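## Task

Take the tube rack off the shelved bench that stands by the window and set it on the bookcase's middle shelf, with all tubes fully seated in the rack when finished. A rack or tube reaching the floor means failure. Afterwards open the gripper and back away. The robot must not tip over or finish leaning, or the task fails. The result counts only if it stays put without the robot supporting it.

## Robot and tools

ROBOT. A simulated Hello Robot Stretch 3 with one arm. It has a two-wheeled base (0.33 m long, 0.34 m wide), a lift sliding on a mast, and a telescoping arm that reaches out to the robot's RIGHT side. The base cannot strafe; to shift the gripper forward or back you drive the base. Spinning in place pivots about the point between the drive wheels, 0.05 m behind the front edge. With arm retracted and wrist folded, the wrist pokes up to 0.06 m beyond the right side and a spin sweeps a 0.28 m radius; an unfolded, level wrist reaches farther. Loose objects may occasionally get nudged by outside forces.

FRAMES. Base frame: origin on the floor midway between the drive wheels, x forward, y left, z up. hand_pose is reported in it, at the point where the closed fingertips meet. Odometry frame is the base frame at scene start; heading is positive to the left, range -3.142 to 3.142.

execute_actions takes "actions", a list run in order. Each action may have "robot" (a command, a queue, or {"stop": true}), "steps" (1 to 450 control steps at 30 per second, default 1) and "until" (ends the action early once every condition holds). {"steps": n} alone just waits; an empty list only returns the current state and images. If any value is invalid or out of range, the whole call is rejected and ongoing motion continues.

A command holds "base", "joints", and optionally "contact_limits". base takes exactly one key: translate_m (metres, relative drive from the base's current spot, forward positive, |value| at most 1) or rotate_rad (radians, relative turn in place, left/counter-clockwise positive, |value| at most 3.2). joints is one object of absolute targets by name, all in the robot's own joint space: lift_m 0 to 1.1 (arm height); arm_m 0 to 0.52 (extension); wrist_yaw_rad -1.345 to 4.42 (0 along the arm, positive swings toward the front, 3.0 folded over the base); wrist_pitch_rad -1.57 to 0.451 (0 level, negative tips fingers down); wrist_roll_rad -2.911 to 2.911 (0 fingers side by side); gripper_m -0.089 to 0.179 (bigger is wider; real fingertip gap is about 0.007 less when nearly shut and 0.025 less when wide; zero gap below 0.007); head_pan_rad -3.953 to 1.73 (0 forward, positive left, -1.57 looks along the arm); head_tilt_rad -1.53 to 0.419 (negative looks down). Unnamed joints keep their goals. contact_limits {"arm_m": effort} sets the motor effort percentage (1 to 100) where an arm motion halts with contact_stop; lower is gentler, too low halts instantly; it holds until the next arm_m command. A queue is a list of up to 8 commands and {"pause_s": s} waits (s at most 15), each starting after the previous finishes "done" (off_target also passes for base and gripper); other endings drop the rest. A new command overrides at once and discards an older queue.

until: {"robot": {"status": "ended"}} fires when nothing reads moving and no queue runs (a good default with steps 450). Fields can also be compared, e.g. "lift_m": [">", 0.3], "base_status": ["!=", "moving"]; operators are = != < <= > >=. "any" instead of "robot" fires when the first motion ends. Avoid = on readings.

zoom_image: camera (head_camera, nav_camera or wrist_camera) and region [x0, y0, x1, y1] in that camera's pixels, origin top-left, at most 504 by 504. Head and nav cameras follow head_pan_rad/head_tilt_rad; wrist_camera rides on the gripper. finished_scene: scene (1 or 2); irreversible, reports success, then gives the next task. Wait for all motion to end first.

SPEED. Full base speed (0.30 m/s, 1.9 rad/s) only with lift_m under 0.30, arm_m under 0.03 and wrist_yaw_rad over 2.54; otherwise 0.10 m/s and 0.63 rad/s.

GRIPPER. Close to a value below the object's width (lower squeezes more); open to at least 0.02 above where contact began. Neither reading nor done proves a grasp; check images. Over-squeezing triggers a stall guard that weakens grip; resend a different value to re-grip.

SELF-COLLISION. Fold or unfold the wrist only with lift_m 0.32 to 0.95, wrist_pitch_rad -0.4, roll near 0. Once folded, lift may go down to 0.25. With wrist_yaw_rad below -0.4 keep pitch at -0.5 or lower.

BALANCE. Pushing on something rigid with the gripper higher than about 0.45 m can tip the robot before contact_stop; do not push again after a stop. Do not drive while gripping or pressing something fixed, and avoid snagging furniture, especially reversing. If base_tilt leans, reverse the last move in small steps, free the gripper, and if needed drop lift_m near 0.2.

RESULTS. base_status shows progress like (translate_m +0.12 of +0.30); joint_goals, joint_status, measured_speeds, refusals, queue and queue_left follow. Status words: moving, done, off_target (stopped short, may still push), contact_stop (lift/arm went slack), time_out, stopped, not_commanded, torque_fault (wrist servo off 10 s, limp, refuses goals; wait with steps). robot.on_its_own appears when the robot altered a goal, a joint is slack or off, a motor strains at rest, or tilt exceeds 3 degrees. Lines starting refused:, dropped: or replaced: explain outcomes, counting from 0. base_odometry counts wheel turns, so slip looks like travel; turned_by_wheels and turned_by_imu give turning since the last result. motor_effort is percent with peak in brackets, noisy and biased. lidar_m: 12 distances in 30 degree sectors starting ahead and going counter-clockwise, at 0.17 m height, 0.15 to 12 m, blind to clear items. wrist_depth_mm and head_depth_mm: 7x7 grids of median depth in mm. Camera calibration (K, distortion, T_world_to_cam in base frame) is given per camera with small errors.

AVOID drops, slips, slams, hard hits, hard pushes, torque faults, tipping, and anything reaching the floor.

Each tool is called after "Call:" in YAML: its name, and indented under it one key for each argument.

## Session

Call:
execute_actions:
  actions: []

Scene clock: 0.00 s.
robot.base_odometry: x=+0.000 y=+0.000 heading=+0.000 (m, m, rad; robot's odometry frame)
robot.turned_by_wheels: +0.000 (rad since the last result)
robot.turned_by_imu: +0.000 (rad since the last result)
robot.base_tilt: forward=+1.0 right=+1.1 (deg)
robot.lidar_m: 2.00 2.32 1.56 1.55 1.70 1.82 1.44 2.04 1.46 1.55 2.02 1.90
robot.head_depth_mm: 1676 2366 2395 2408 2353 2425 2008 / 1617 2452 2461 2495 2336 2476 2003 / 1701 2512 2535 2564 2306 2558 2001 / 1632 2612 2629 2637 2278 2659 1986 / 1707 2684 2714 2731 2732 2730 1985 / 1793 2768 2840 2840 2824 2816 1965 / 1893 2877 2923 2974 2982 2830 1949
robot.base_status: not_commanded
robot.joint_positions: lift_m=+0.586 arm_m=-0.002 wrist_yaw_rad=+3.016 wrist_pitch_rad=-0.499 wrist_roll_rad=+0.003 gripper_m=+0.037 head_pan_rad=+0.017 head_tilt_rad=-0.003
robot.joint_goals: lift_m=+0.586 arm_m=-0.002 wrist_yaw_rad=+3.016 wrist_pitch_rad=-0.499 wrist_roll_rad=+0.003 gripper_m=+0.037 head_pan_rad=+0.017 head_tilt_rad=-0.003
robot.joint_status: lift_m=not_commanded arm_m=not_commanded wrist_yaw_rad=not_commanded wrist_pitch_rad=not_commanded wrist_roll_rad=not_commanded gripper_m=not_commanded head_pan_rad=not_commanded head_tilt_rad=not_commanded
robot.measured_speeds: translate_m=+0.000 rotate_rad=+0.000 lift_m=+0.000 arm_m=+0.000 wrist_yaw_rad=+0.000 wrist_pitch_rad=+0.000 wrist_roll_rad=+0.000 head_pan_rad=+0.000 head_tilt_rad=+0.000
robot: refusals=0 queue=idle queue_left=0
robot.motor_effort: left_wheel=-1 right_wheel=-1 lift_m=+30 arm_m=-1 wrist_yaw_rad=+0 wrist_pitch_rad=+4 wrist_roll_rad=+1 gripper_m=+1 head_pan_rad=+0 head_tilt_rad=+2 (%)
robot.hand_pose: x=+0.0055 y=+0.0690 z=+0.5805 quat_wxyz=(+0.218, +0.696, +0.131, +0.672) (m; robot's base frame)
robot.wrist_depth_mm: - - - - - - - / - - - - - - - / - - - - - - - / - - - - - - - / 967 975 962 963 - 949 947 / 838 839 - 822 - 812 813 / 737 723 - 718 693 722 713
pictures: head_camera (sideways: a quarter turn clockwise sets it upright), nav_camera (sideways: a quarter turn counterclockwise sets it upright), wrist_camera
camera_calibration (this result's frames):
head_camera: T_world_to_cam=[[-0.0395197, -0.00429173, -0.99921, 1.32326], [-0.043325, 0.999058, -0.00257753, 0.00956733], [0.998279, 0.0431889, -0.0396684, 0.00431052], [0, 0, 0, 1]] pos_world=[0.0484064, -0.00406539, 1.32241]
nav_camera: T_world_to_cam=[[-0.0512604, -0.0136335, 0.998592, -1.25332], [0.0315812, -0.999429, -0.0120237, 0.0660169], [0.998186, 0.0309204, 0.0516617, -0.116337], [0, 0, 0, 1]] pos_world=[0.0497948, 0.0524892, 1.25836]
wrist_camera: T_world_to_cam=[[0.99526, -0.0962659, -0.0137803, 0.0143926], [-0.068253, -0.590536, -0.80412, 0.550518], [0.0692716, 0.801249, -0.594307, 0.452536], [0, 0, 0, 1]] pos_world=[-0.00809772, -0.0361078, 0.711826]
Images, in order (width x height): head_camera 896x504, nav_camera 672x504, wrist_camera 644x364.

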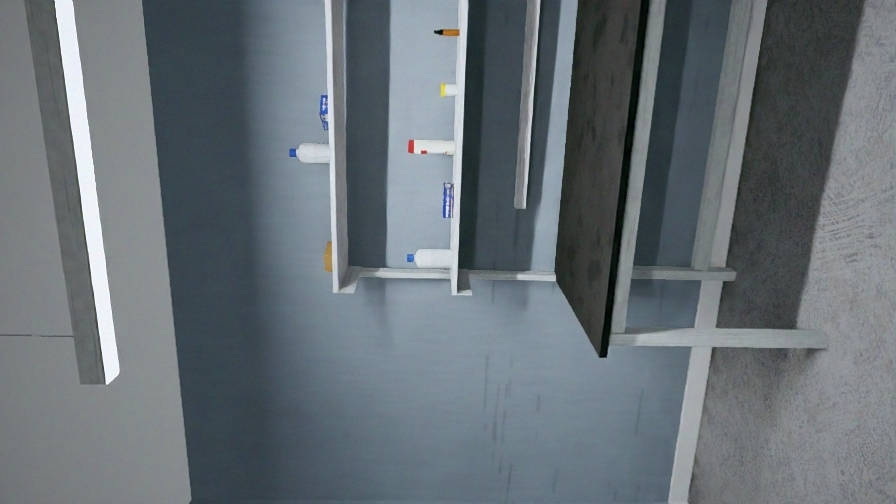

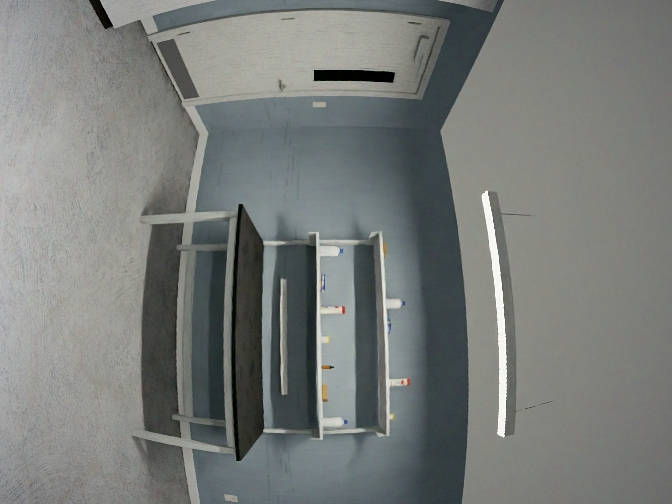

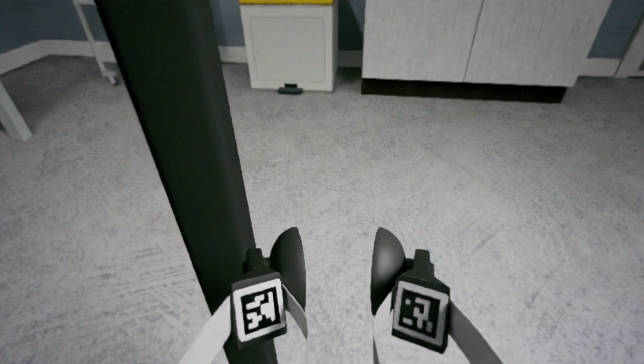

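Same layout; the window bench is behind me. Look back while lowering the lift.

Call:
execute_actions:
  actions:
    - {"robot":{"joints":{"head_pan_rad":-2.9,"head_tilt_rad":-0.4,"lift_m":0.27}},"steps":450,"until":{"robot":{"status":"ended"}}}

Scene clock: 5.73 s.
robot.base_odometry: x=+0.000 y=+0.000 heading=+0.000 (m, m, rad; robot's odometry frame)
robot.turned_by_wheels: +0.000 (rad since the last result)
robot.turned_by_imu: +0.000 (rad since the last result)
robot.base_tilt: forward=+1.1 right=+1.1 (deg)
robot.lidar_m: 2.00 2.32 1.55 1.55 1.69 1.82 1.44 2.04 1.46 1.55 2.02 1.91
robot.head_depth_mm: 1762 1856 1967 1513 2156 1646 1324 / 1870 1984 2139 1575 2057 1630 1316 / 1978 2116 2282 2488 2156 1637 1316 / 2084 2238 2425 2634 2140 1631 1319 / 2201 2372 2615 2773 2144 1636 1320 / 2205 2334 2485 2610 2142 1632 1313 / 1963 2053 2180 2325 2127 1629 1317
robot.base_status: not_commanded
robot.joint_positions: lift_m=+0.271 arm_m=-0.002 wrist_yaw_rad=+3.016 wrist_pitch_rad=-0.500 wrist_roll_rad=+0.003 gripper_m=+0.037 head_pan_rad=-2.893 head_tilt_rad=-0.395
robot.joint_goals: lift_m=+0.270 arm_m=-0.002 wrist_yaw_rad=+3.016 wrist_pitch_rad=-0.500 wrist_roll_rad=+0.003 gripper_m=+0.037 head_pan_rad=-2.900 head_tilt_rad=-0.400
robot.joint_status: lift_m=done arm_m=not_commanded wrist_yaw_rad=not_commanded wrist_pitch_rad=not_commanded wrist_roll_rad=not_commanded gripper_m=not_commanded head_pan_rad=done head_tilt_rad=done
robot.measured_speeds: translate_m=+0.000 rotate_rad=+0.000 lift_m=+0.000 arm_m=+0.000 wrist_yaw_rad=+0.000 wrist_pitch_rad=+0.000 wrist_roll_rad=+0.000 head_pan_rad=+0.000 head_tilt_rad=+0.000
robot: refusals=0 queue=done queue_left=0
robot.motor_effort: left_wheel=+0(1) right_wheel=+0(1) lift_m=+15(30) arm_m=-1(1) wrist_yaw_rad=+0(0) wrist_pitch_rad=+5(4) wrist_roll_rad=+1(1) gripper_m=+1(1) head_pan_rad=-3(42) head_tilt_rad=-2(36) (%)
robot.hand_pose: x=+0.0055 y=+0.0689 z=+0.2652 quat_wxyz=(+0.218, +0.695, +0.132, +0.672) (m; robot's base frame)
robot.wrist_depth_mm: - - - - - - - / - - - - - - - / 809 795 795 797 779 787 776 / 648 652 654 638 640 630 629 / 550 542 538 557 549 529 526 / 471 - - - - 458 453 / - - - - - 404 402
pictures: head_camera (sideways: a quarter turn clockwise sets it upright), nav_camera (sideways: a quarter turn counterclockwise sets it upright), wrist_camera
camera_calibration (this result's frames):
head_camera: T_world_to_cam=[[0.404172, 0.106407, -0.908473, 1.20194], [0.270901, -0.962576, 0.00777784, -0.00582966], [-0.873646, -0.249249, -0.417872, 0.50799], [0, 0, 0, 1]] pos_world=[-0.0404059, -0.00688923, 1.30425]
nav_camera: T_world_to_cam=[[-0.326399, -0.0697256, 0.942657, -1.17832], [-0.255018, 0.966791, -0.0167903, 0.0739633], [-0.910181, -0.245875, -0.333341, 0.396462], [0, 0, 0, 1]] pos_world=[-0.00488856, -0.0561861, 1.24415]
wrist_camera: T_world_to_cam=[[0.995258, -0.0962819, -0.0138119, 0.0100618], [-0.068363, -0.591403, -0.803473, 0.296798], [0.0691915, 0.800607, -0.595181, 0.26557], [0, 0, 0, 1]] pos_world=[-0.00809931, -0.0361213, 0.39667]
Images, in order (width x height): head_camera 896x504, nav_camera 672x504, wrist_camera 644x364.

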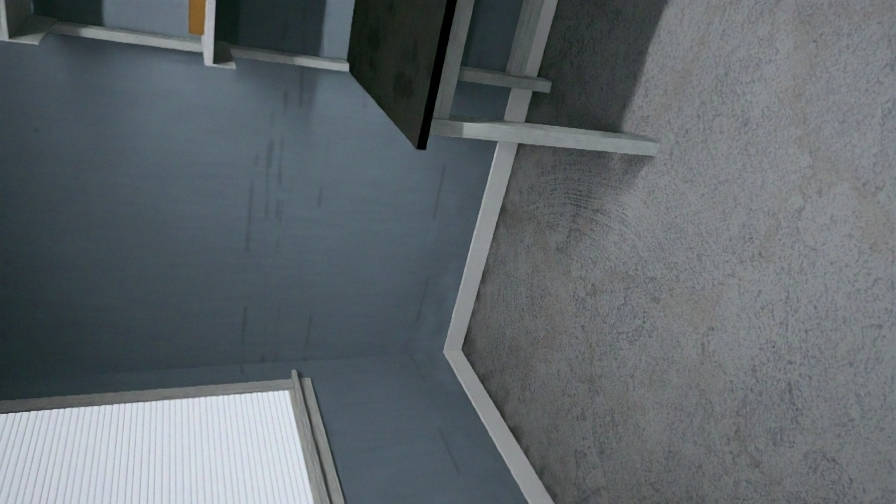

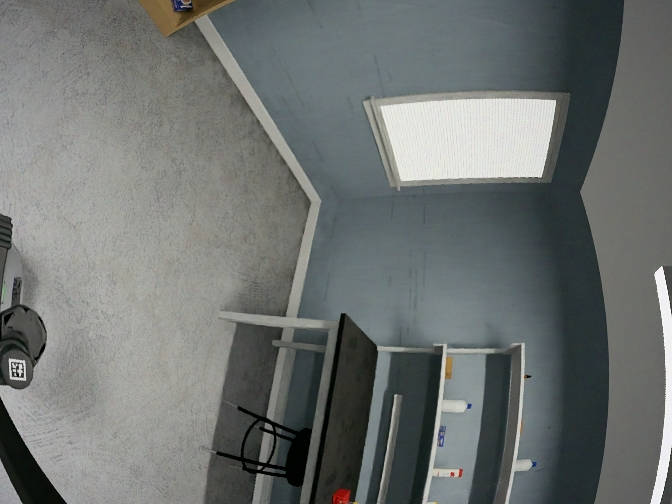

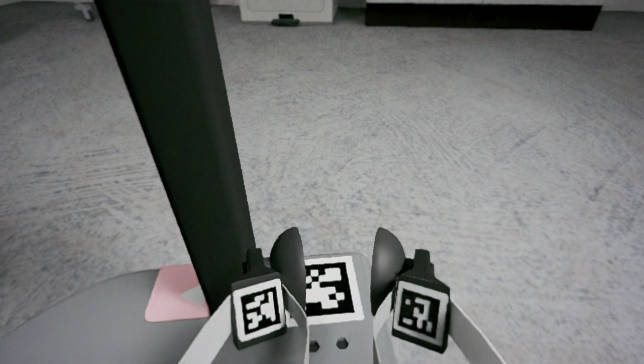

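Call:
execute_actions:
  actions:
    - {"robot":{"joints":{"head_pan_rad":-3.7,"head_tilt_rad":-0.45}},"steps":450,"until":{"robot":{"status":"ended"}}}

Scene clock: 8.13 s.
robot.base_odometry: x=+0.000 y=+0.000 heading=+0.000 (m, m, rad; robot's odometry frame)
robot.turned_by_wheels: +0.000 (rad since the last result)
robot.turned_by_imu: +0.000 (rad since the last result)
robot.base_tilt: forward=+1.0 right=+1.1 (deg)
robot.lidar_m: 2.00 2.32 1.56 1.55 1.69 1.82 1.44 2.04 1.46 1.56 2.02 1.90
robot.head_depth_mm: 2047 2264 2468 2545 2009 1620 - / 1969 2171 1980 2613 1945 1560 1273 / 1918 2113 1961 2449 2034 1566 1277 / 1878 2039 1784 2405 1937 1553 1278 / 1798 1976 1953 1705 2003 1555 1277 / 1764 1915 1929 2263 2021 1565 1274 / 1717 1867 1862 2168 2009 1563 1271
robot.base_status: not_commanded
robot.joint_positions: lift_m=+0.271 arm_m=-0.002 wrist_yaw_rad=+3.016 wrist_pitch_rad=-0.500 wrist_roll_rad=+0.003 gripper_m=+0.037 head_pan_rad=-3.693 head_tilt_rad=-0.444
robot.joint_goals: lift_m=+0.270 arm_m=-0.002 wrist_yaw_rad=+3.016 wrist_pitch_rad=-0.500 wrist_roll_rad=+0.003 gripper_m=+0.037 head_pan_rad=-3.700 head_tilt_rad=-0.450
robot.joint_status: lift_m=done arm_m=not_commanded wrist_yaw_rad=not_commanded wrist_pitch_rad=not_commanded wrist_roll_rad=not_commanded gripper_m=not_commanded head_pan_rad=done head_tilt_rad=done
robot.measured_speeds: translate_m=+0.000 rotate_rad=+0.000 lift_m=+0.000 arm_m=+0.000 wrist_yaw_rad=+0.000 wrist_pitch_rad=+0.000 wrist_roll_rad=+0.000 head_pan_rad=+0.000 head_tilt_rad=+0.000
robot: refusals=0 queue=done queue_left=0
robot.motor_effort: left_wheel=-1(1) right_wheel=+0(0) lift_m=+16(15) arm_m=-1(0) wrist_yaw_rad=+0(0) wrist_pitch_rad=+5(4) wrist_roll_rad=+1(1) gripper_m=+1(0) head_pan_rad=-3(40) head_tilt_rad=-4(15) (%)
robot.hand_pose: x=+0.0055 y=+0.0689 z=+0.2652 quat_wxyz=(+0.218, +0.695, +0.132, +0.672) (m; robot's base frame)
robot.wrist_depth_mm: - - - - - - - / - - - - - - - / 815 811 793 798 783 784 770 / 652 648 652 635 628 633 628 / 549 549 538 556 549 530 529 / 471 - - - - 456 459 / - - - - - 404 404
pictures: head_camera (sideways: a quarter turn clockwise sets it upright), nav_camera (sideways: a quarter turn counterclockwise sets it upright), wrist_camera
camera_calibration (this result's frames):
head_camera: T_world_to_cam=[[0.395579, -0.238909, -0.886814, 1.17373], [-0.502051, -0.864791, 0.00902731, -0.00274077], [-0.769066, 0.441655, -0.462038, 0.564824], [0, 0, 0, 1]] pos_world=[-0.0312946, 0.0285886, 1.30188]
nav_camera: T_world_to_cam=[[-0.316598, 0.209615, 0.925109, -1.15548], [0.516501, 0.856113, -0.0172206, 0.0698161], [-0.795608, 0.472368, -0.37931, 0.455588], [0, 0, 0, 1]] pos_world=[-0.0394125, -0.0327703, 1.24295]
wrist_camera: T_world_to_cam=[[0.995258, -0.0962819, -0.0138121, 0.0100619], [-0.0683632, -0.591403, -0.803473, 0.296798], [0.0691915, 0.800607, -0.595181, 0.26557], [0, 0, 0, 1]] pos_world=[-0.0080993, -0.0361213, 0.39667]
Images, in order (width x height): head_camera 896x504, nav_camera 672x504, wrist_camera 644x364.

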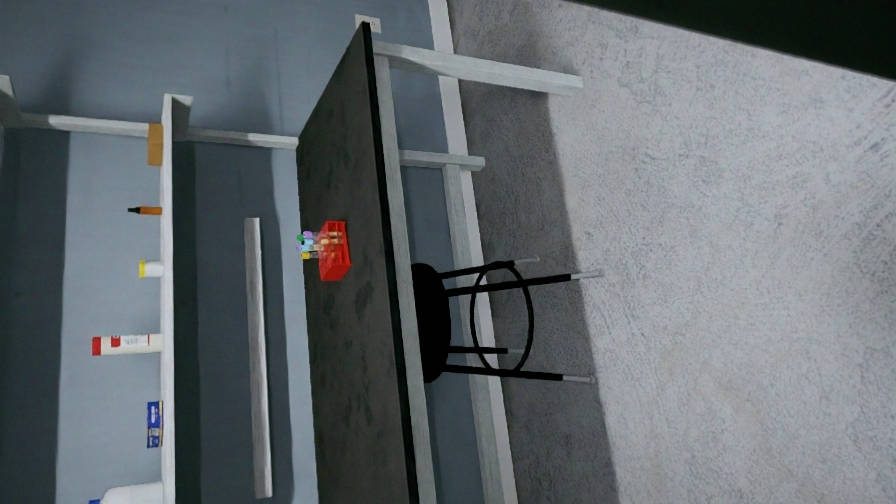

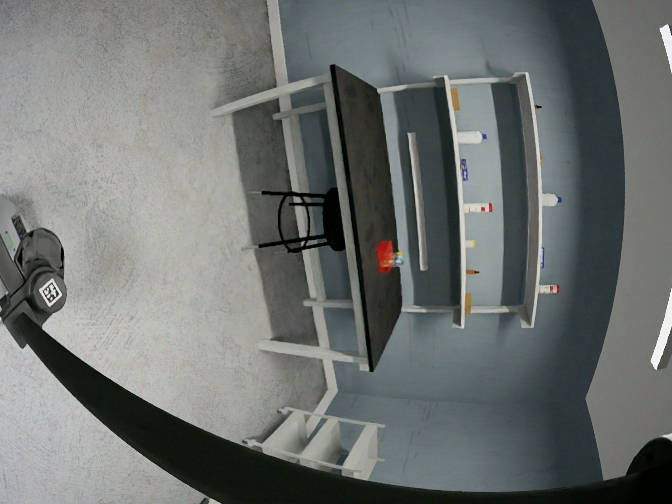

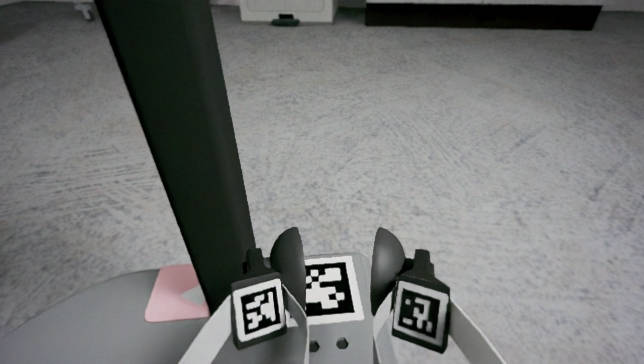

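Call:
zoom_image:
  camera: "head_camera"
  region: [280, 200, 380, 300]

Region (280, 200, 380, 300) of head_camera's 896x504 image, scaled by 5.040, with more detail than that image has.

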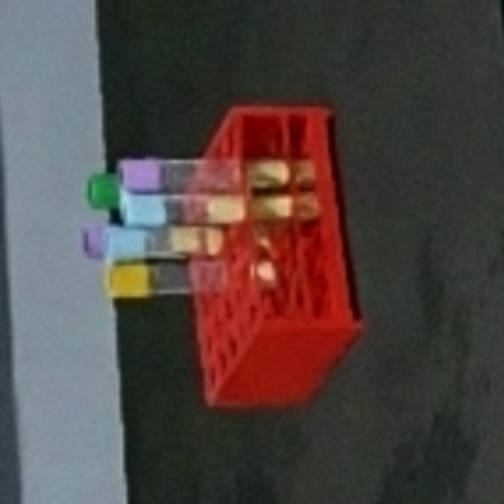

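Call:
execute_actions:
  actions:
    - {"robot":[{"base":{"rotate_rad":-0.675},"joints":{"head_pan_rad":-1.57,"head_tilt_rad":-0.75}},{"base":{"translate_m":-1.0}},{"base":{"translate_m":-0.137}},{"base":{"rotate_rad":-1.134}},{"joints":{"lift_m":0.92,"wrist_pitch_rad":-0.4,"gripper_m":0.179}}],"steps":450,"until":{"robot":{"status":"ended"}}}

Scene clock: 41.10 s.
robot.base_odometry: x=-0.888 y=+0.710 heading=-1.809 (m, m, rad; robot's odometry frame)
robot.turned_by_wheels: -1.809 (rad since the last result)
robot.turned_by_imu: -1.812 (rad since the last result)
robot.base_tilt: forward=+1.1 right=+1.1 (deg)
robot.lidar_m: 2.22 2.10 3.17 2.90 1.52 1.18 1.00 0.61 1.03 0.45 0.67 0.94
robot.head_depth_mm: 927 1061 954 751 619 1255 - / 930 1065 957 752 620 1283 - / 932 1069 961 730 620 1262 - / 933 1069 958 729 621 1262 - / 935 1072 958 750 621 1220 1088 / 936 1076 957 751 622 1233 1124 / 938 1080 961 754 619 1239 1118
robot.base_status: done (rotate_rad -1.1339 of -1.1340)
robot.joint_positions: lift_m=+0.716 arm_m=-0.002 wrist_yaw_rad=+3.016 wrist_pitch_rad=-0.421 wrist_roll_rad=+0.003 gripper_m=+0.179 head_pan_rad=-1.577 head_tilt_rad=-0.741
robot.joint_goals: lift_m=+0.920 arm_m=-0.002 wrist_yaw_rad=+3.016 wrist_pitch_rad=-0.400 wrist_roll_rad=+0.003 gripper_m=+0.179 head_pan_rad=-1.570 head_tilt_rad=-0.750
robot.joint_status: lift_m=moving arm_m=not_commanded wrist_yaw_rad=not_commanded wrist_pitch_rad=moving wrist_roll_rad=not_commanded gripper_m=done head_pan_rad=done head_tilt_rad=done
robot.measured_speeds: translate_m=+0.000 rotate_rad=+0.000 lift_m=+0.110 arm_m=+0.000 wrist_yaw_rad=+0.000 wrist_pitch_rad=+0.000 wrist_roll_rad=+0.000 head_pan_rad=+0.000 head_tilt_rad=+0.000
robot: refusals=0 queue=running queue_left=0
robot.motor_effort: left_wheel=+2(10) right_wheel=-3(11) lift_m=+42(42) arm_m=-1(1) wrist_yaw_rad=+0(0) wrist_pitch_rad=+6(7) wrist_roll_rad=+1(0) gripper_m=+1(88) head_pan_rad=+4(39) head_tilt_rad=-4(34) (%)
robot.hand_pose: x=+0.0068 y=+0.0794 z=+0.7282 quat_wxyz=(+0.191, +0.700, +0.104, +0.680) (m; robot's base frame)
robot.wrist_depth_mm: - - - - - - - / - - - - - - - / - - - - - - - / - - - - - - - / - - - - - - - / - - - - - - - / - 907 907 911 904 901 -
pictures: head_camera (sideways: a quarter turn clockwise sets it upright), nav_camera (sideways: a quarter turn counterclockwise sets it upright), wrist_camera
camera_calibration (this result's frames):
head_camera: T_world_to_cam=[[0.000511062, 0.701503, -0.712666, 0.949111], [0.999751, 0.0155293, 0.016003, -0.0209785], [0.0222933, -0.712497, -0.701321, 0.87129], [0, 0, 0, 1]] pos_world=[0.00106424, -0.0446876, 1.28779]
nav_camera: T_world_to_cam=[[-0.0165161, -0.633614, 0.773473, -0.959564], [-0.999817, 0.00298661, -0.0189027, 0.0812485], [0.00966692, -0.773644, -0.633547, 0.781467], [0, 0, 0, 1]] pos_world=[0.057831, -0.0036584, 1.23883]
wrist_camera: T_world_to_cam=[[0.995389, -0.0952297, -0.0114734, 0.0143704], [-0.0601727, -0.526805, -0.847853, 0.702262], [0.0746965, 0.844635, -0.530106, 0.481637], [0, 0, 0, 1]] pos_world=[-0.00802375, -0.0354836, 0.850899]
Images, in order (width x height): head_camera 896x504, nav_camera 672x504, wrist_camera 644x364.

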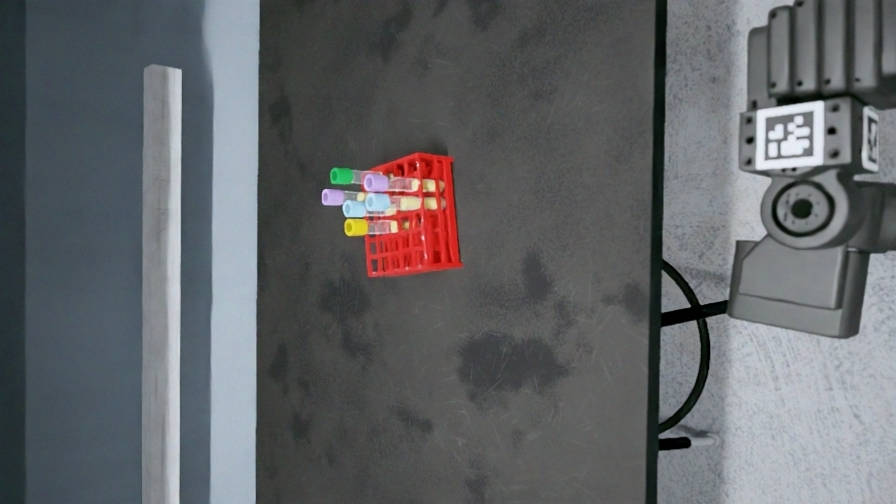

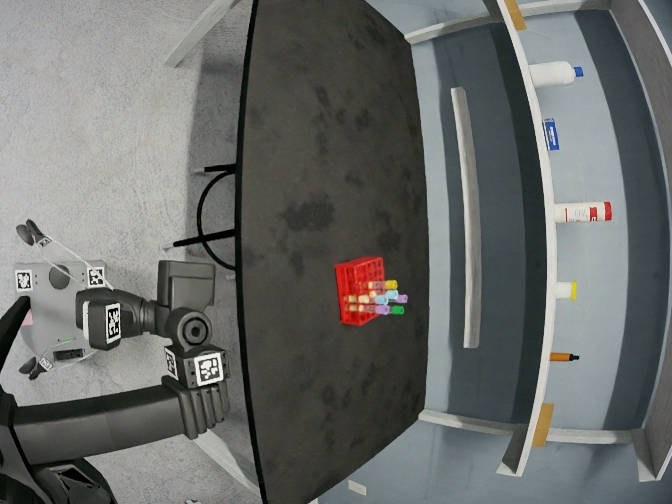

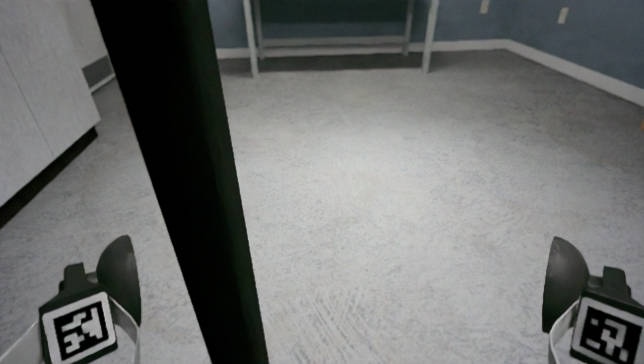

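Call:
execute_actions:
  actions:
    - {"steps":200,"until":{"robot":{"status":"ended"}}}
    - {"robot":{"joints":{"wrist_yaw_rad":0.1}},"steps":450,"until":{"robot":{"status":"ended"}}}

Scene clock: 45.87 s.
robot.base_odometry: x=-0.888 y=+0.710 heading=-1.809 (m, m, rad; robot's odometry frame)
robot.turned_by_wheels: +0.000 (rad since the last result)
robot.turned_by_imu: +0.000 (rad since the last result)
robot.base_tilt: forward=+1.0 right=+1.2 (deg)
robot.lidar_m: 2.22 2.10 3.17 2.89 1.52 1.18 1.00 0.61 1.03 0.45 0.67 0.94
robot.head_depth_mm: 929 1061 955 762 - - 1076 / 931 1065 954 775 - - 1077 / 930 1065 954 736 - - 1079 / 935 1069 956 737 - 1235 1106 / 938 1069 955 752 621 1211 1121 / 936 1072 957 765 619 1237 1122 / 938 1079 960 755 622 1240 1122
robot.base_status: done (rotate_rad -1.1339 of -1.1340)
robot.joint_positions: lift_m=+0.919 arm_m=-0.002 wrist_yaw_rad=+0.103 wrist_pitch_rad=-0.420 wrist_roll_rad=+0.003 gripper_m=+0.179 head_pan_rad=-1.577 head_tilt_rad=-0.741
robot.joint_goals: lift_m=+0.920 arm_m=-0.002 wrist_yaw_rad=+0.100 wrist_pitch_rad=-0.400 wrist_roll_rad=+0.003 gripper_m=+0.179 head_pan_rad=-1.570 head_tilt_rad=-0.750
robot.joint_status: lift_m=done arm_m=not_commanded wrist_yaw_rad=done wrist_pitch_rad=done wrist_roll_rad=not_commanded gripper_m=done head_pan_rad=done head_tilt_rad=done
robot.measured_speeds: translate_m=+0.000 rotate_rad=+0.000 lift_m=+0.000 arm_m=+0.000 wrist_yaw_rad=+0.000 wrist_pitch_rad=+0.000 wrist_roll_rad=+0.000 head_pan_rad=+0.000 head_tilt_rad=+0.000
robot: refusals=0 queue=done queue_left=0
robot.motor_effort: left_wheel=+1(2) right_wheel=-2(2) lift_m=+41(39) arm_m=-1(0) wrist_yaw_rad=-2(2) wrist_pitch_rad=+6(7) wrist_roll_rad=+1(1) gripper_m=+1(0) head_pan_rad=+3(3) head_tilt_rad=-6(5) (%)
robot.hand_pose: x=+0.0015 y=-0.3657 z=+0.9317 quat_wxyz=(+0.697, +0.183, -0.684, -0.112) (m; robot's base frame)
robot.wrist_depth_mm: 895 832 800 775 741 727 717 / 932 915 880 861 839 797 767 / 697 705 688 685 639 677 668 / 537 539 530 507 429 520 517 / 438 436 434 419 412 425 423 / 380 365 365 363 360 363 - / - 312 316 315 315 312 -
pictures: head_camera (sideways: a quarter turn clockwise sets it upright), nav_camera (sideways: a quarter turn counterclockwise sets it upright), wrist_camera
camera_calibration (this result's frames):
head_camera: T_world_to_cam=[[0.000510896, 0.701504, -0.712666, 0.949111], [0.999751, 0.0155295, 0.016003, -0.0209785], [0.0222935, -0.712497, -0.701321, 0.87129], [0, 0, 0, 1]] pos_world=[0.00106425, -0.0446876, 1.28779]
nav_camera: T_world_to_cam=[[-0.0165159, -0.633614, 0.773473, -0.959563], [-0.999817, 0.00298637, -0.0189027, 0.0812485], [0.00966711, -0.773644, -0.633547, 0.781467], [0, 0, 0, 1]] pos_world=[0.057831, -0.00365837, 1.23883]
wrist_camera: T_world_to_cam=[[-0.991072, -0.132835, -0.0114321, -0.0311904], [-0.0606535, 0.525565, -0.848589, 1.02557], [0.11873, -0.840319, -0.52893, 0.34853], [0, 0, 0, 1]] pos_world=[-0.0100884, -0.250272, 1.05428]
Images, in order (width x height): head_camera 896x504, nav_camera 672x504, wrist_camera 644x364.

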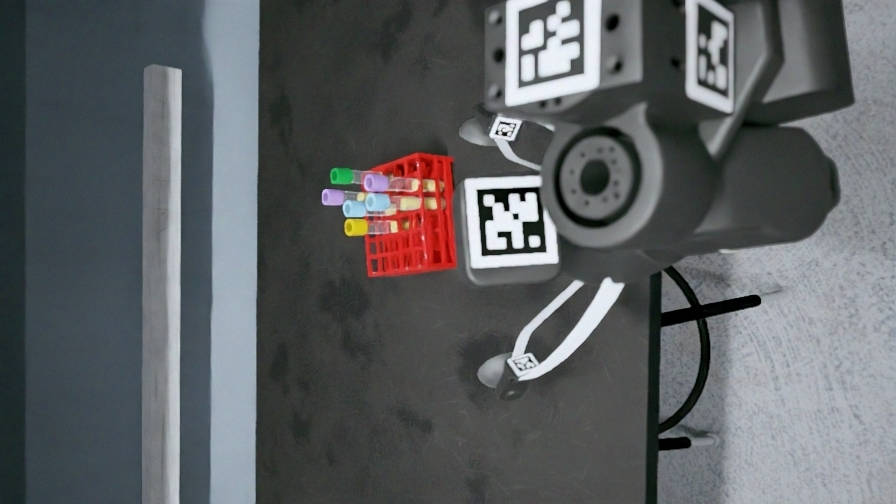

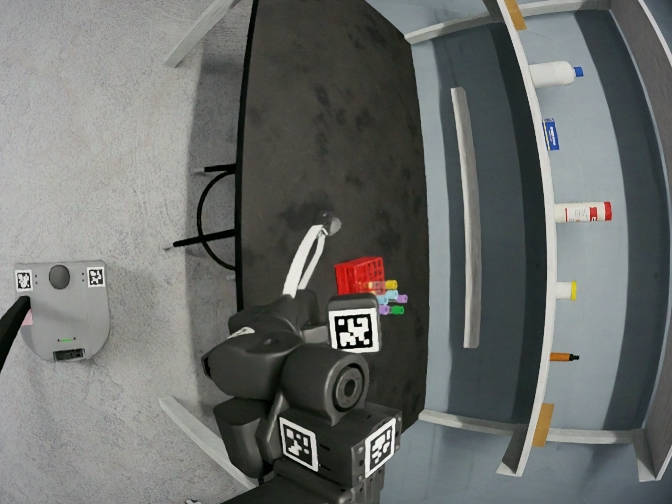

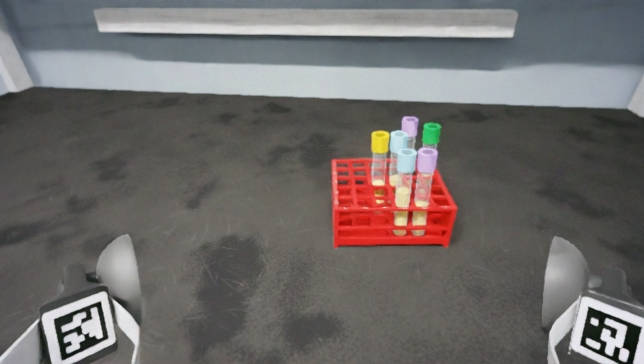

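Call:
zoom_image:
  camera: "wrist_camera"
  region: [310, 100, 480, 260]

Call:
zoom_image:
  camera: "head_camera"
  region: [310, 140, 470, 290]

Region (310, 100, 480, 260) of wrist_camera's 644x364 image, scaled by 2.965; it fills the top 474 rows of this view, and the rest is white.

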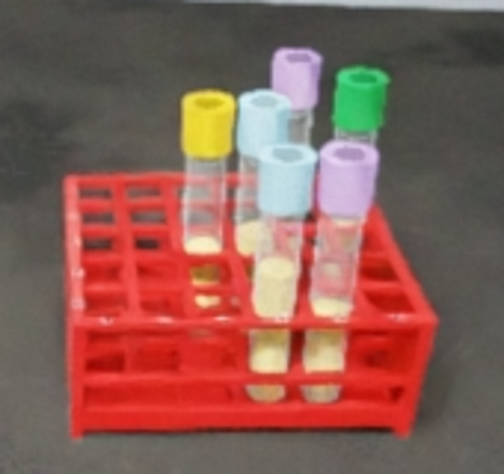

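Region (310, 140, 470, 290) of head_camera's 896x504 image, scaled by 3.150, with more detail than that image has; it fills the top 472 rows of this view, and the rest is white.

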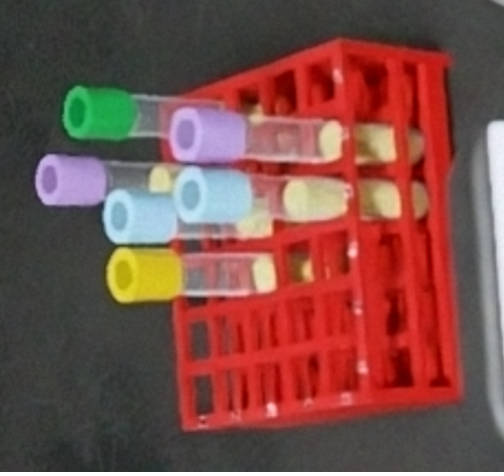

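Call:
execute_actions:
  actions:
    - {"robot":[{"base":{"translate_m":-0.028},"joints":{"lift_m":0.965,"wrist_yaw_rad":0.127,"wrist_pitch_rad":-1.25,"arm_m":0.25}},{"joints":{"arm_m":0.422},"contact_limits":{"arm_m":15}}],"steps":450,"until":{"robot":{"status":"ended"}}}

Scene clock: 72.83 s.
robot.base_odometry: x=-0.881 y=+0.738 heading=-1.809 (m, m, rad; robot's odometry frame)
robot.turned_by_wheels: +0.000 (rad since the last result)
robot.turned_by_imu: +0.000 (rad since the last result)
robot.base_tilt: forward=+1.1 right=+1.1 (deg)
robot.lidar_m: 2.25 2.12 3.04 2.89 1.48 1.15 0.97 0.59 1.03 0.46 0.46 0.96
robot.head_depth_mm: 910 - 920 729 619 1257 1113 / 898 1097 956 752 619 1257 1116 / 886 1111 955 731 620 1260 1119 / 917 1008 920 730 620 1260 1122 / 933 1073 957 752 620 1214 1123 / 936 1075 957 753 621 1237 1121 / 939 1077 959 755 621 1235 1121
robot.base_status: done (translate_m -0.0280 of -0.0280)
robot.joint_positions: lift_m=+0.964 arm_m=+0.422 wrist_yaw_rad=+0.125 wrist_pitch_rad=-1.251 wrist_roll_rad=+0.003 gripper_m=+0.179 head_pan_rad=-1.577 head_tilt_rad=-0.741
robot.joint_goals: lift_m=+0.965 arm_m=+0.422 wrist_yaw_rad=+0.127 wrist_pitch_rad=-1.250 wrist_roll_rad=+0.003 gripper_m=+0.179 head_pan_rad=-1.570 head_tilt_rad=-0.750
robot.joint_status: lift_m=done arm_m=done wrist_yaw_rad=done wrist_pitch_rad=done wrist_roll_rad=not_commanded gripper_m=done head_pan_rad=done head_tilt_rad=done
robot.measured_speeds: translate_m=+0.000 rotate_rad=+0.000 lift_m=+0.000 arm_m=+0.000 wrist_yaw_rad=+0.000 wrist_pitch_rad=+0.000 wrist_roll_rad=+0.000 head_pan_rad=+0.000 head_tilt_rad=+0.000
robot: refusals=0 queue=done queue_left=0
robot.motor_effort: left_wheel=+1(4) right_wheel=-3(8) lift_m=+41(42) arm_m=+3(3) wrist_yaw_rad=+1(4) wrist_pitch_rad=+0(6) wrist_roll_rad=+1(0) gripper_m=+1(1) head_pan_rad=+3(3) head_tilt_rad=-6(6) (%)
robot.contact_limits: arm_m 15 (drawing in: default 19, maximum 32; extending or still: default 26, maximum 42)
robot.hand_pose: x=-0.0144 y=-0.6238 z=+0.8524 quat_wxyz=(+0.597, +0.448, -0.547, -0.379) (m; robot's base frame)
robot.wrist_depth_mm: 284 283 280 278 277 274 272 / 277 276 272 272 270 268 265 / 271 269 268 264 263 261 259 / 264 261 250 228 199 255 253 / 258 256 225 198 195 249 247 / 251 248 206 133 206 244 - / - 243 207 187 190 238 -
pictures: head_camera (sideways: a quarter turn clockwise sets it upright), nav_camera (sideways: a quarter turn counterclockwise sets it upright), wrist_camera
camera_calibration (this result's frames):
head_camera: T_world_to_cam=[[0.000510645, 0.701504, -0.712666, 0.949111], [0.999751, 0.0155299, 0.016003, -0.0209785], [0.0222938, -0.712497, -0.701321, 0.87129], [0, 0, 0, 1]] pos_world=[0.00106427, -0.0446876, 1.28779]
nav_camera: T_world_to_cam=[[-0.0165157, -0.633614, 0.773473, -0.959563], [-0.999817, 0.00298602, -0.0189027, 0.0812485], [0.00966738, -0.773644, -0.633547, 0.781467], [0, 0, 0, 1]] pos_world=[0.057831, -0.00365836, 1.23883]
wrist_camera: T_world_to_cam=[[-0.990305, -0.135686, -0.0297543, -0.0683656], [-0.128157, 0.975073, -0.181133, 0.80343], [0.0535898, -0.175563, -0.983008, 0.892364], [0, 0, 0, 1]] pos_world=[-0.0125591, -0.636013, 1.02069]
Images, in order (width x height): head_camera 896x504, nav_camera 672x504, wrist_camera 644x364.

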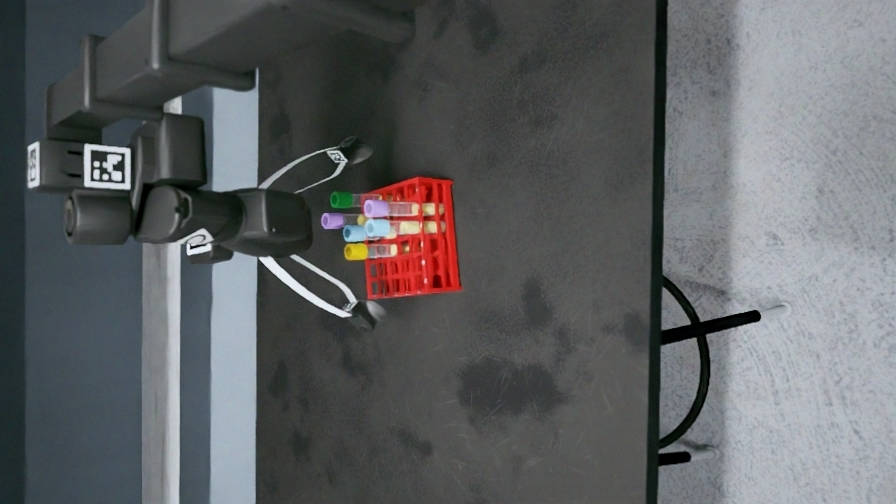

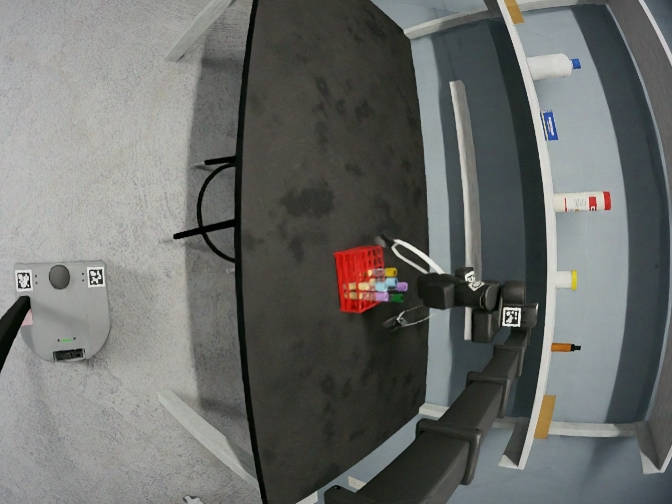

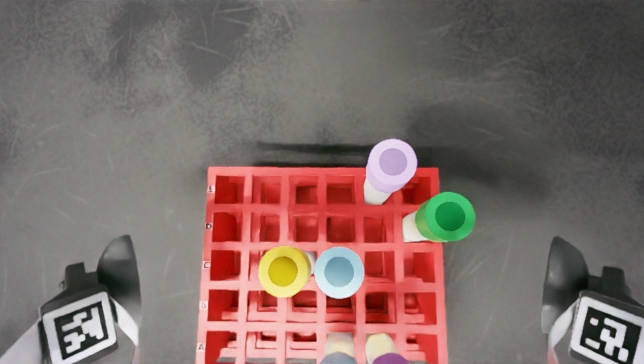

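Call:
execute_actions:
  actions:
    - {"robot":[{"base":{"translate_m":0.009}},{"joints":{"lift_m":0.897}}],"steps":450,"until":{"robot":{"status":"ended"}}}

Scene clock: 80.63 s.
robot.base_odometry: x=-0.883 y=+0.729 heading=-1.809 (m, m, rad; robot's odometry frame)
robot.turned_by_wheels: +0.000 (rad since the last result)
robot.turned_by_imu: +0.000 (rad since the last result)
robot.base_tilt: forward=+1.0 right=+1.1 (deg)
robot.lidar_m: 2.24 2.12 3.03 3.49 1.49 1.16 0.98 0.60 1.02 0.46 0.46 0.96
robot.head_depth_mm: 928 1048 - - 605 1257 1122 / 930 999 937 752 620 1257 1117 / 931 - 956 729 620 1257 1119 / 934 1040 956 730 619 1264 1121 / 932 1075 958 750 620 1212 1117 / 938 1075 954 752 621 1235 1112 / 937 1075 958 756 621 1233 1116
robot.base_status: done (translate_m +0.0090 of +0.0090)
robot.joint_positions: lift_m=+0.898 arm_m=+0.422 wrist_yaw_rad=+0.125 wrist_pitch_rad=-1.251 wrist_roll_rad=+0.003 gripper_m=+0.179 head_pan_rad=-1.577 head_tilt_rad=-0.741
robot.joint_goals: lift_m=+0.897 arm_m=+0.422 wrist_yaw_rad=+0.127 wrist_pitch_rad=-1.250 wrist_roll_rad=+0.003 gripper_m=+0.179 head_pan_rad=-1.570 head_tilt_rad=-0.750
robot.joint_status: lift_m=done arm_m=done wrist_yaw_rad=done wrist_pitch_rad=done wrist_roll_rad=not_commanded gripper_m=done head_pan_rad=done head_tilt_rad=done
robot.measured_speeds: translate_m=+0.000 rotate_rad=+0.000 lift_m=+0.000 arm_m=+0.000 wrist_yaw_rad=+0.000 wrist_pitch_rad=+0.000 wrist_roll_rad=+0.000 head_pan_rad=+0.000 head_tilt_rad=+0.000
robot: refusals=0 queue=done queue_left=0
robot.motor_effort: left_wheel=+1(5) right_wheel=-2(5) lift_m=+16(40) arm_m=+2(3) wrist_yaw_rad=+2(2) wrist_pitch_rad=+0(0) wrist_roll_rad=+1(1) gripper_m=+1(0) head_pan_rad=+3(3) head_tilt_rad=-6(7) (%)
robot.contact_limits: arm_m 15 (drawing in: default 19, maximum 32; extending or still: default 26, maximum 42)
robot.hand_pose: x=-0.0144 y=-0.6238 z=+0.7854 quat_wxyz=(+0.597, +0.448, -0.547, -0.379) (m; robot's base frame)
robot.wrist_depth_mm: 210 209 208 207 204 203 202 / 204 204 203 201 200 74 197 / 199 199 197 195 136 72 192 / 194 193 160 161 133 132 70 / 190 189 158 158 155 132 68 / 186 132 128 68 68 143 - / - 133 126 67 66 132 -
pictures: head_camera (sideways: a quarter turn clockwise sets it upright), nav_camera (sideways: a quarter turn counterclockwise sets it upright), wrist_camera
camera_calibration (this result's frames):
head_camera: T_world_to_cam=[[0.000510645, 0.701504, -0.712666, 0.949111], [0.999751, 0.0155299, 0.016003, -0.0209785], [0.0222938, -0.712497, -0.701321, 0.87129], [0, 0, 0, 1]] pos_world=[0.00106427, -0.0446876, 1.28779]
nav_camera: T_world_to_cam=[[-0.0165157, -0.633614, 0.773473, -0.959564], [-0.999817, 0.00298601, -0.0189027, 0.0812485], [0.00966738, -0.773644, -0.633547, 0.781467], [0, 0, 0, 1]] pos_world=[0.057831, -0.00365836, 1.23883]
wrist_camera: T_world_to_cam=[[-0.990305, -0.135686, -0.0297544, -0.0703576], [-0.128157, 0.975074, -0.181124, 0.791295], [0.0535887, -0.175555, -0.98301, 0.826554], [0, 0, 0, 1]] pos_world=[-0.0125592, -0.636013, 0.95374]
Images, in order (width x height): head_camera 896x504, nav_camera 672x504, wrist_camera 644x364.

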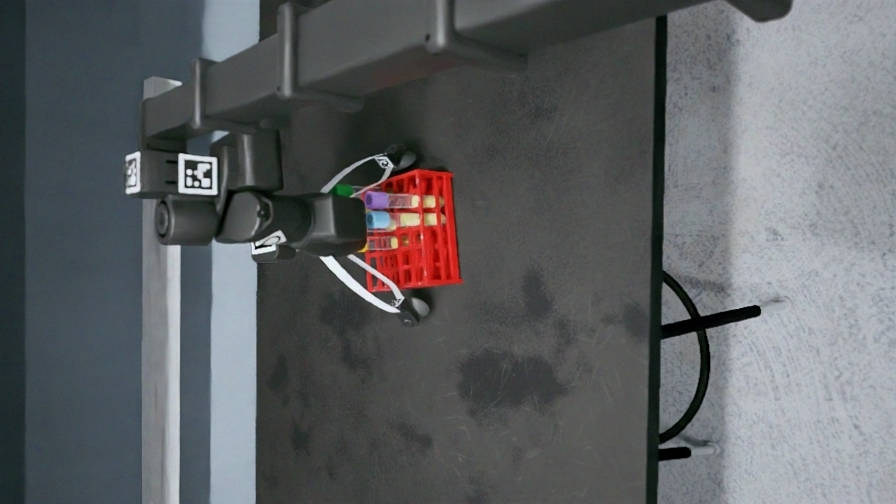

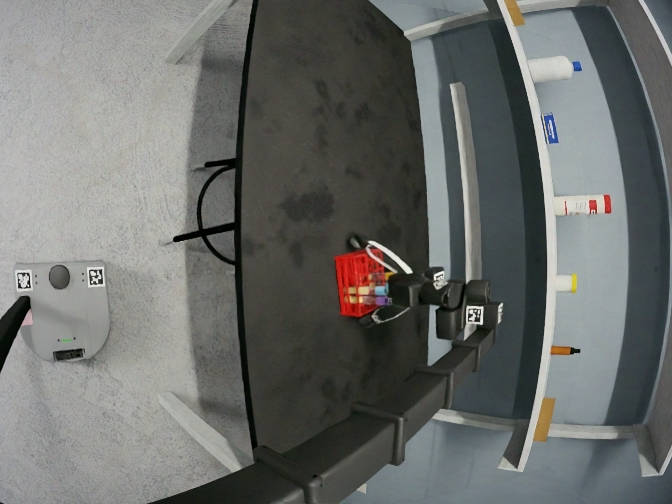

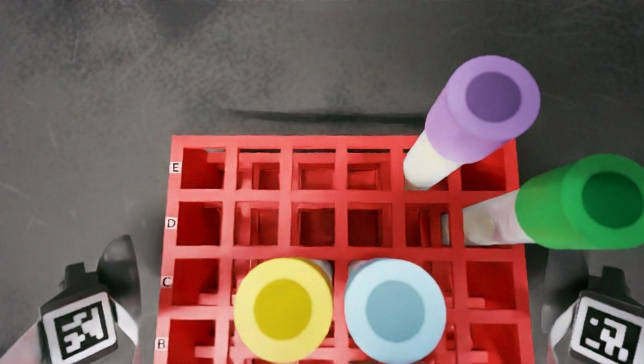

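Centered, no contact. Close.

Call:
execute_actions:
  actions:
    - {"robot":[{"joints":{"gripper_m":0.095}},{"pause_s":0.3},{"joints":{"lift_m":0.93}},{"pause_s":1.0}],"steps":450,"until":{"robot":{"status":"ended"}}}

Scene clock: 86.13 s.
robot.base_odometry: x=-0.883 y=+0.729 heading=-1.809 (m, m, rad; robot's odometry frame)
robot.turned_by_wheels: +0.000 (rad since the last result)
robot.turned_by_imu: +0.000 (rad since the last result)
robot.base_tilt: forward=+1.0 right=+1.1 (deg)
robot.lidar_m: 2.24 2.12 3.03 3.49 1.49 1.17 0.98 0.60 1.03 0.46 0.46 0.96
robot.head_depth_mm: 928 1028 - 719 619 1258 1116 / 914 - 920 751 619 1258 1118 / 911 - 955 728 620 1262 1118 / 934 1068 905 710 619 1262 1121 / 936 1072 958 752 620 1212 1118 / 936 1071 958 752 622 1232 1118 / 940 1079 959 755 622 1233 1119
robot.base_status: done (translate_m +0.0090 of +0.0090)
robot.joint_positions: lift_m=+0.929 arm_m=+0.422 wrist_yaw_rad=+0.125 wrist_pitch_rad=-1.256 wrist_roll_rad=+0.003 gripper_m=+0.096 head_pan_rad=-1.577 head_tilt_rad=-0.741
robot.joint_goals: lift_m=+0.930 arm_m=+0.422 wrist_yaw_rad=+0.127 wrist_pitch_rad=-1.250 wrist_roll_rad=+0.003 gripper_m=+0.095 head_pan_rad=-1.570 head_tilt_rad=-0.750
robot.joint_status: lift_m=done arm_m=done wrist_yaw_rad=done wrist_pitch_rad=done wrist_roll_rad=not_commanded gripper_m=done head_pan_rad=done head_tilt_rad=done
robot.measured_speeds: translate_m=+0.000 rotate_rad=+0.000 lift_m=+0.000 arm_m=+0.000 wrist_yaw_rad=+0.000 wrist_pitch_rad=+0.000 wrist_roll_rad=+0.000 head_pan_rad=+0.000 head_tilt_rad=+0.000
robot: refusals=0 queue=done queue_left=0
robot.motor_effort: left_wheel=+1(1) right_wheel=-2(3) lift_m=+42(46) arm_m=+3(3) wrist_yaw_rad=+1(1) wrist_pitch_rad=+2(2) wrist_roll_rad=+1(1) gripper_m=-18(94) head_pan_rad=+3(3) head_tilt_rad=-4(6) (%)
robot.contact_limits: arm_m 15 (drawing in: default 19, maximum 32; extending or still: default 26, maximum 42)
robot.hand_pose: x=-0.0146 y=-0.6227 z=+0.8170 quat_wxyz=(+0.596, +0.450, -0.546, -0.380) (m; robot's base frame)
robot.wrist_depth_mm: 243 243 241 240 238 236 235 / 239 238 234 233 231 73 229 / 232 230 229 228 134 71 223 / 226 225 146 133 131 131 69 / 221 219 158 172 156 129 67 / 216 134 129 68 67 140 208 / 212 135 124 66 65 135 -
pictures: head_camera (sideways: a quarter turn clockwise sets it upright), nav_camera (sideways: a quarter turn counterclockwise sets it upright), wrist_camera
camera_calibration (this result's frames):
head_camera: T_world_to_cam=[[0.000510728, 0.701503, -0.712666, 0.949111], [0.999751, 0.0155298, 0.016003, -0.0209785], [0.0222937, -0.712497, -0.701321, 0.87129], [0, 0, 0, 1]] pos_world=[0.00106426, -0.0446876, 1.28779]
nav_camera: T_world_to_cam=[[-0.0165158, -0.633614, 0.773473, -0.959564], [-0.999817, 0.00298613, -0.0189027, 0.0812485], [0.00966729, -0.773644, -0.633547, 0.781467], [0, 0, 0, 1]] pos_world=[0.057831, -0.00365838, 1.23883]
wrist_camera: T_world_to_cam=[[-0.990323, -0.135546, -0.0298077, -0.0692732], [-0.128261, 0.97591, -0.176488, 0.792592], [0.0530119, -0.170957, -0.983851, 0.861386], [0, 0, 0, 1]] pos_world=[-0.0126078, -0.635628, 0.985294]
Images, in order (width x height): head_camera 896x504, nav_camera 672x504, wrist_camera 644x364.

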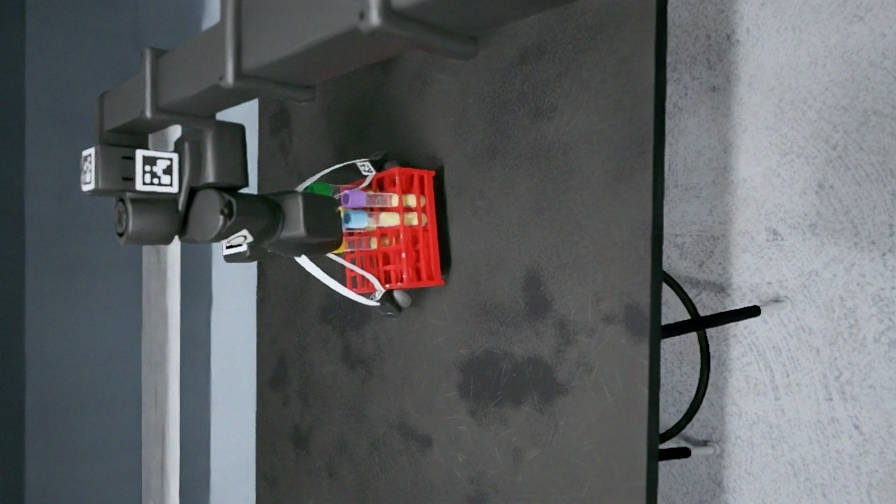

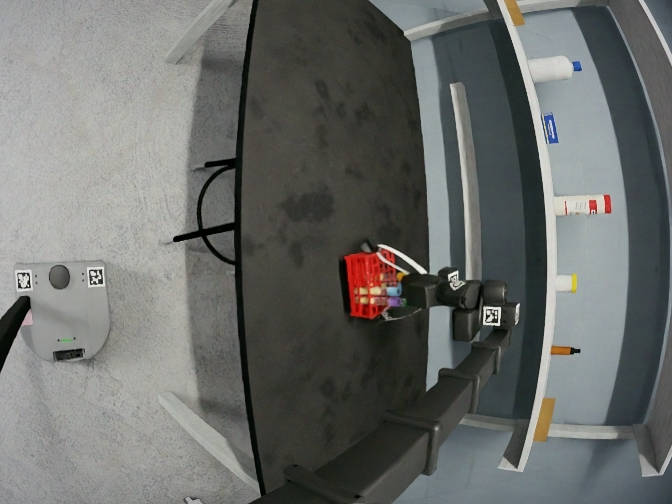

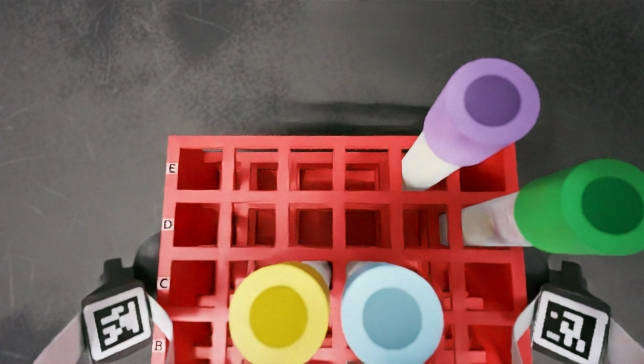

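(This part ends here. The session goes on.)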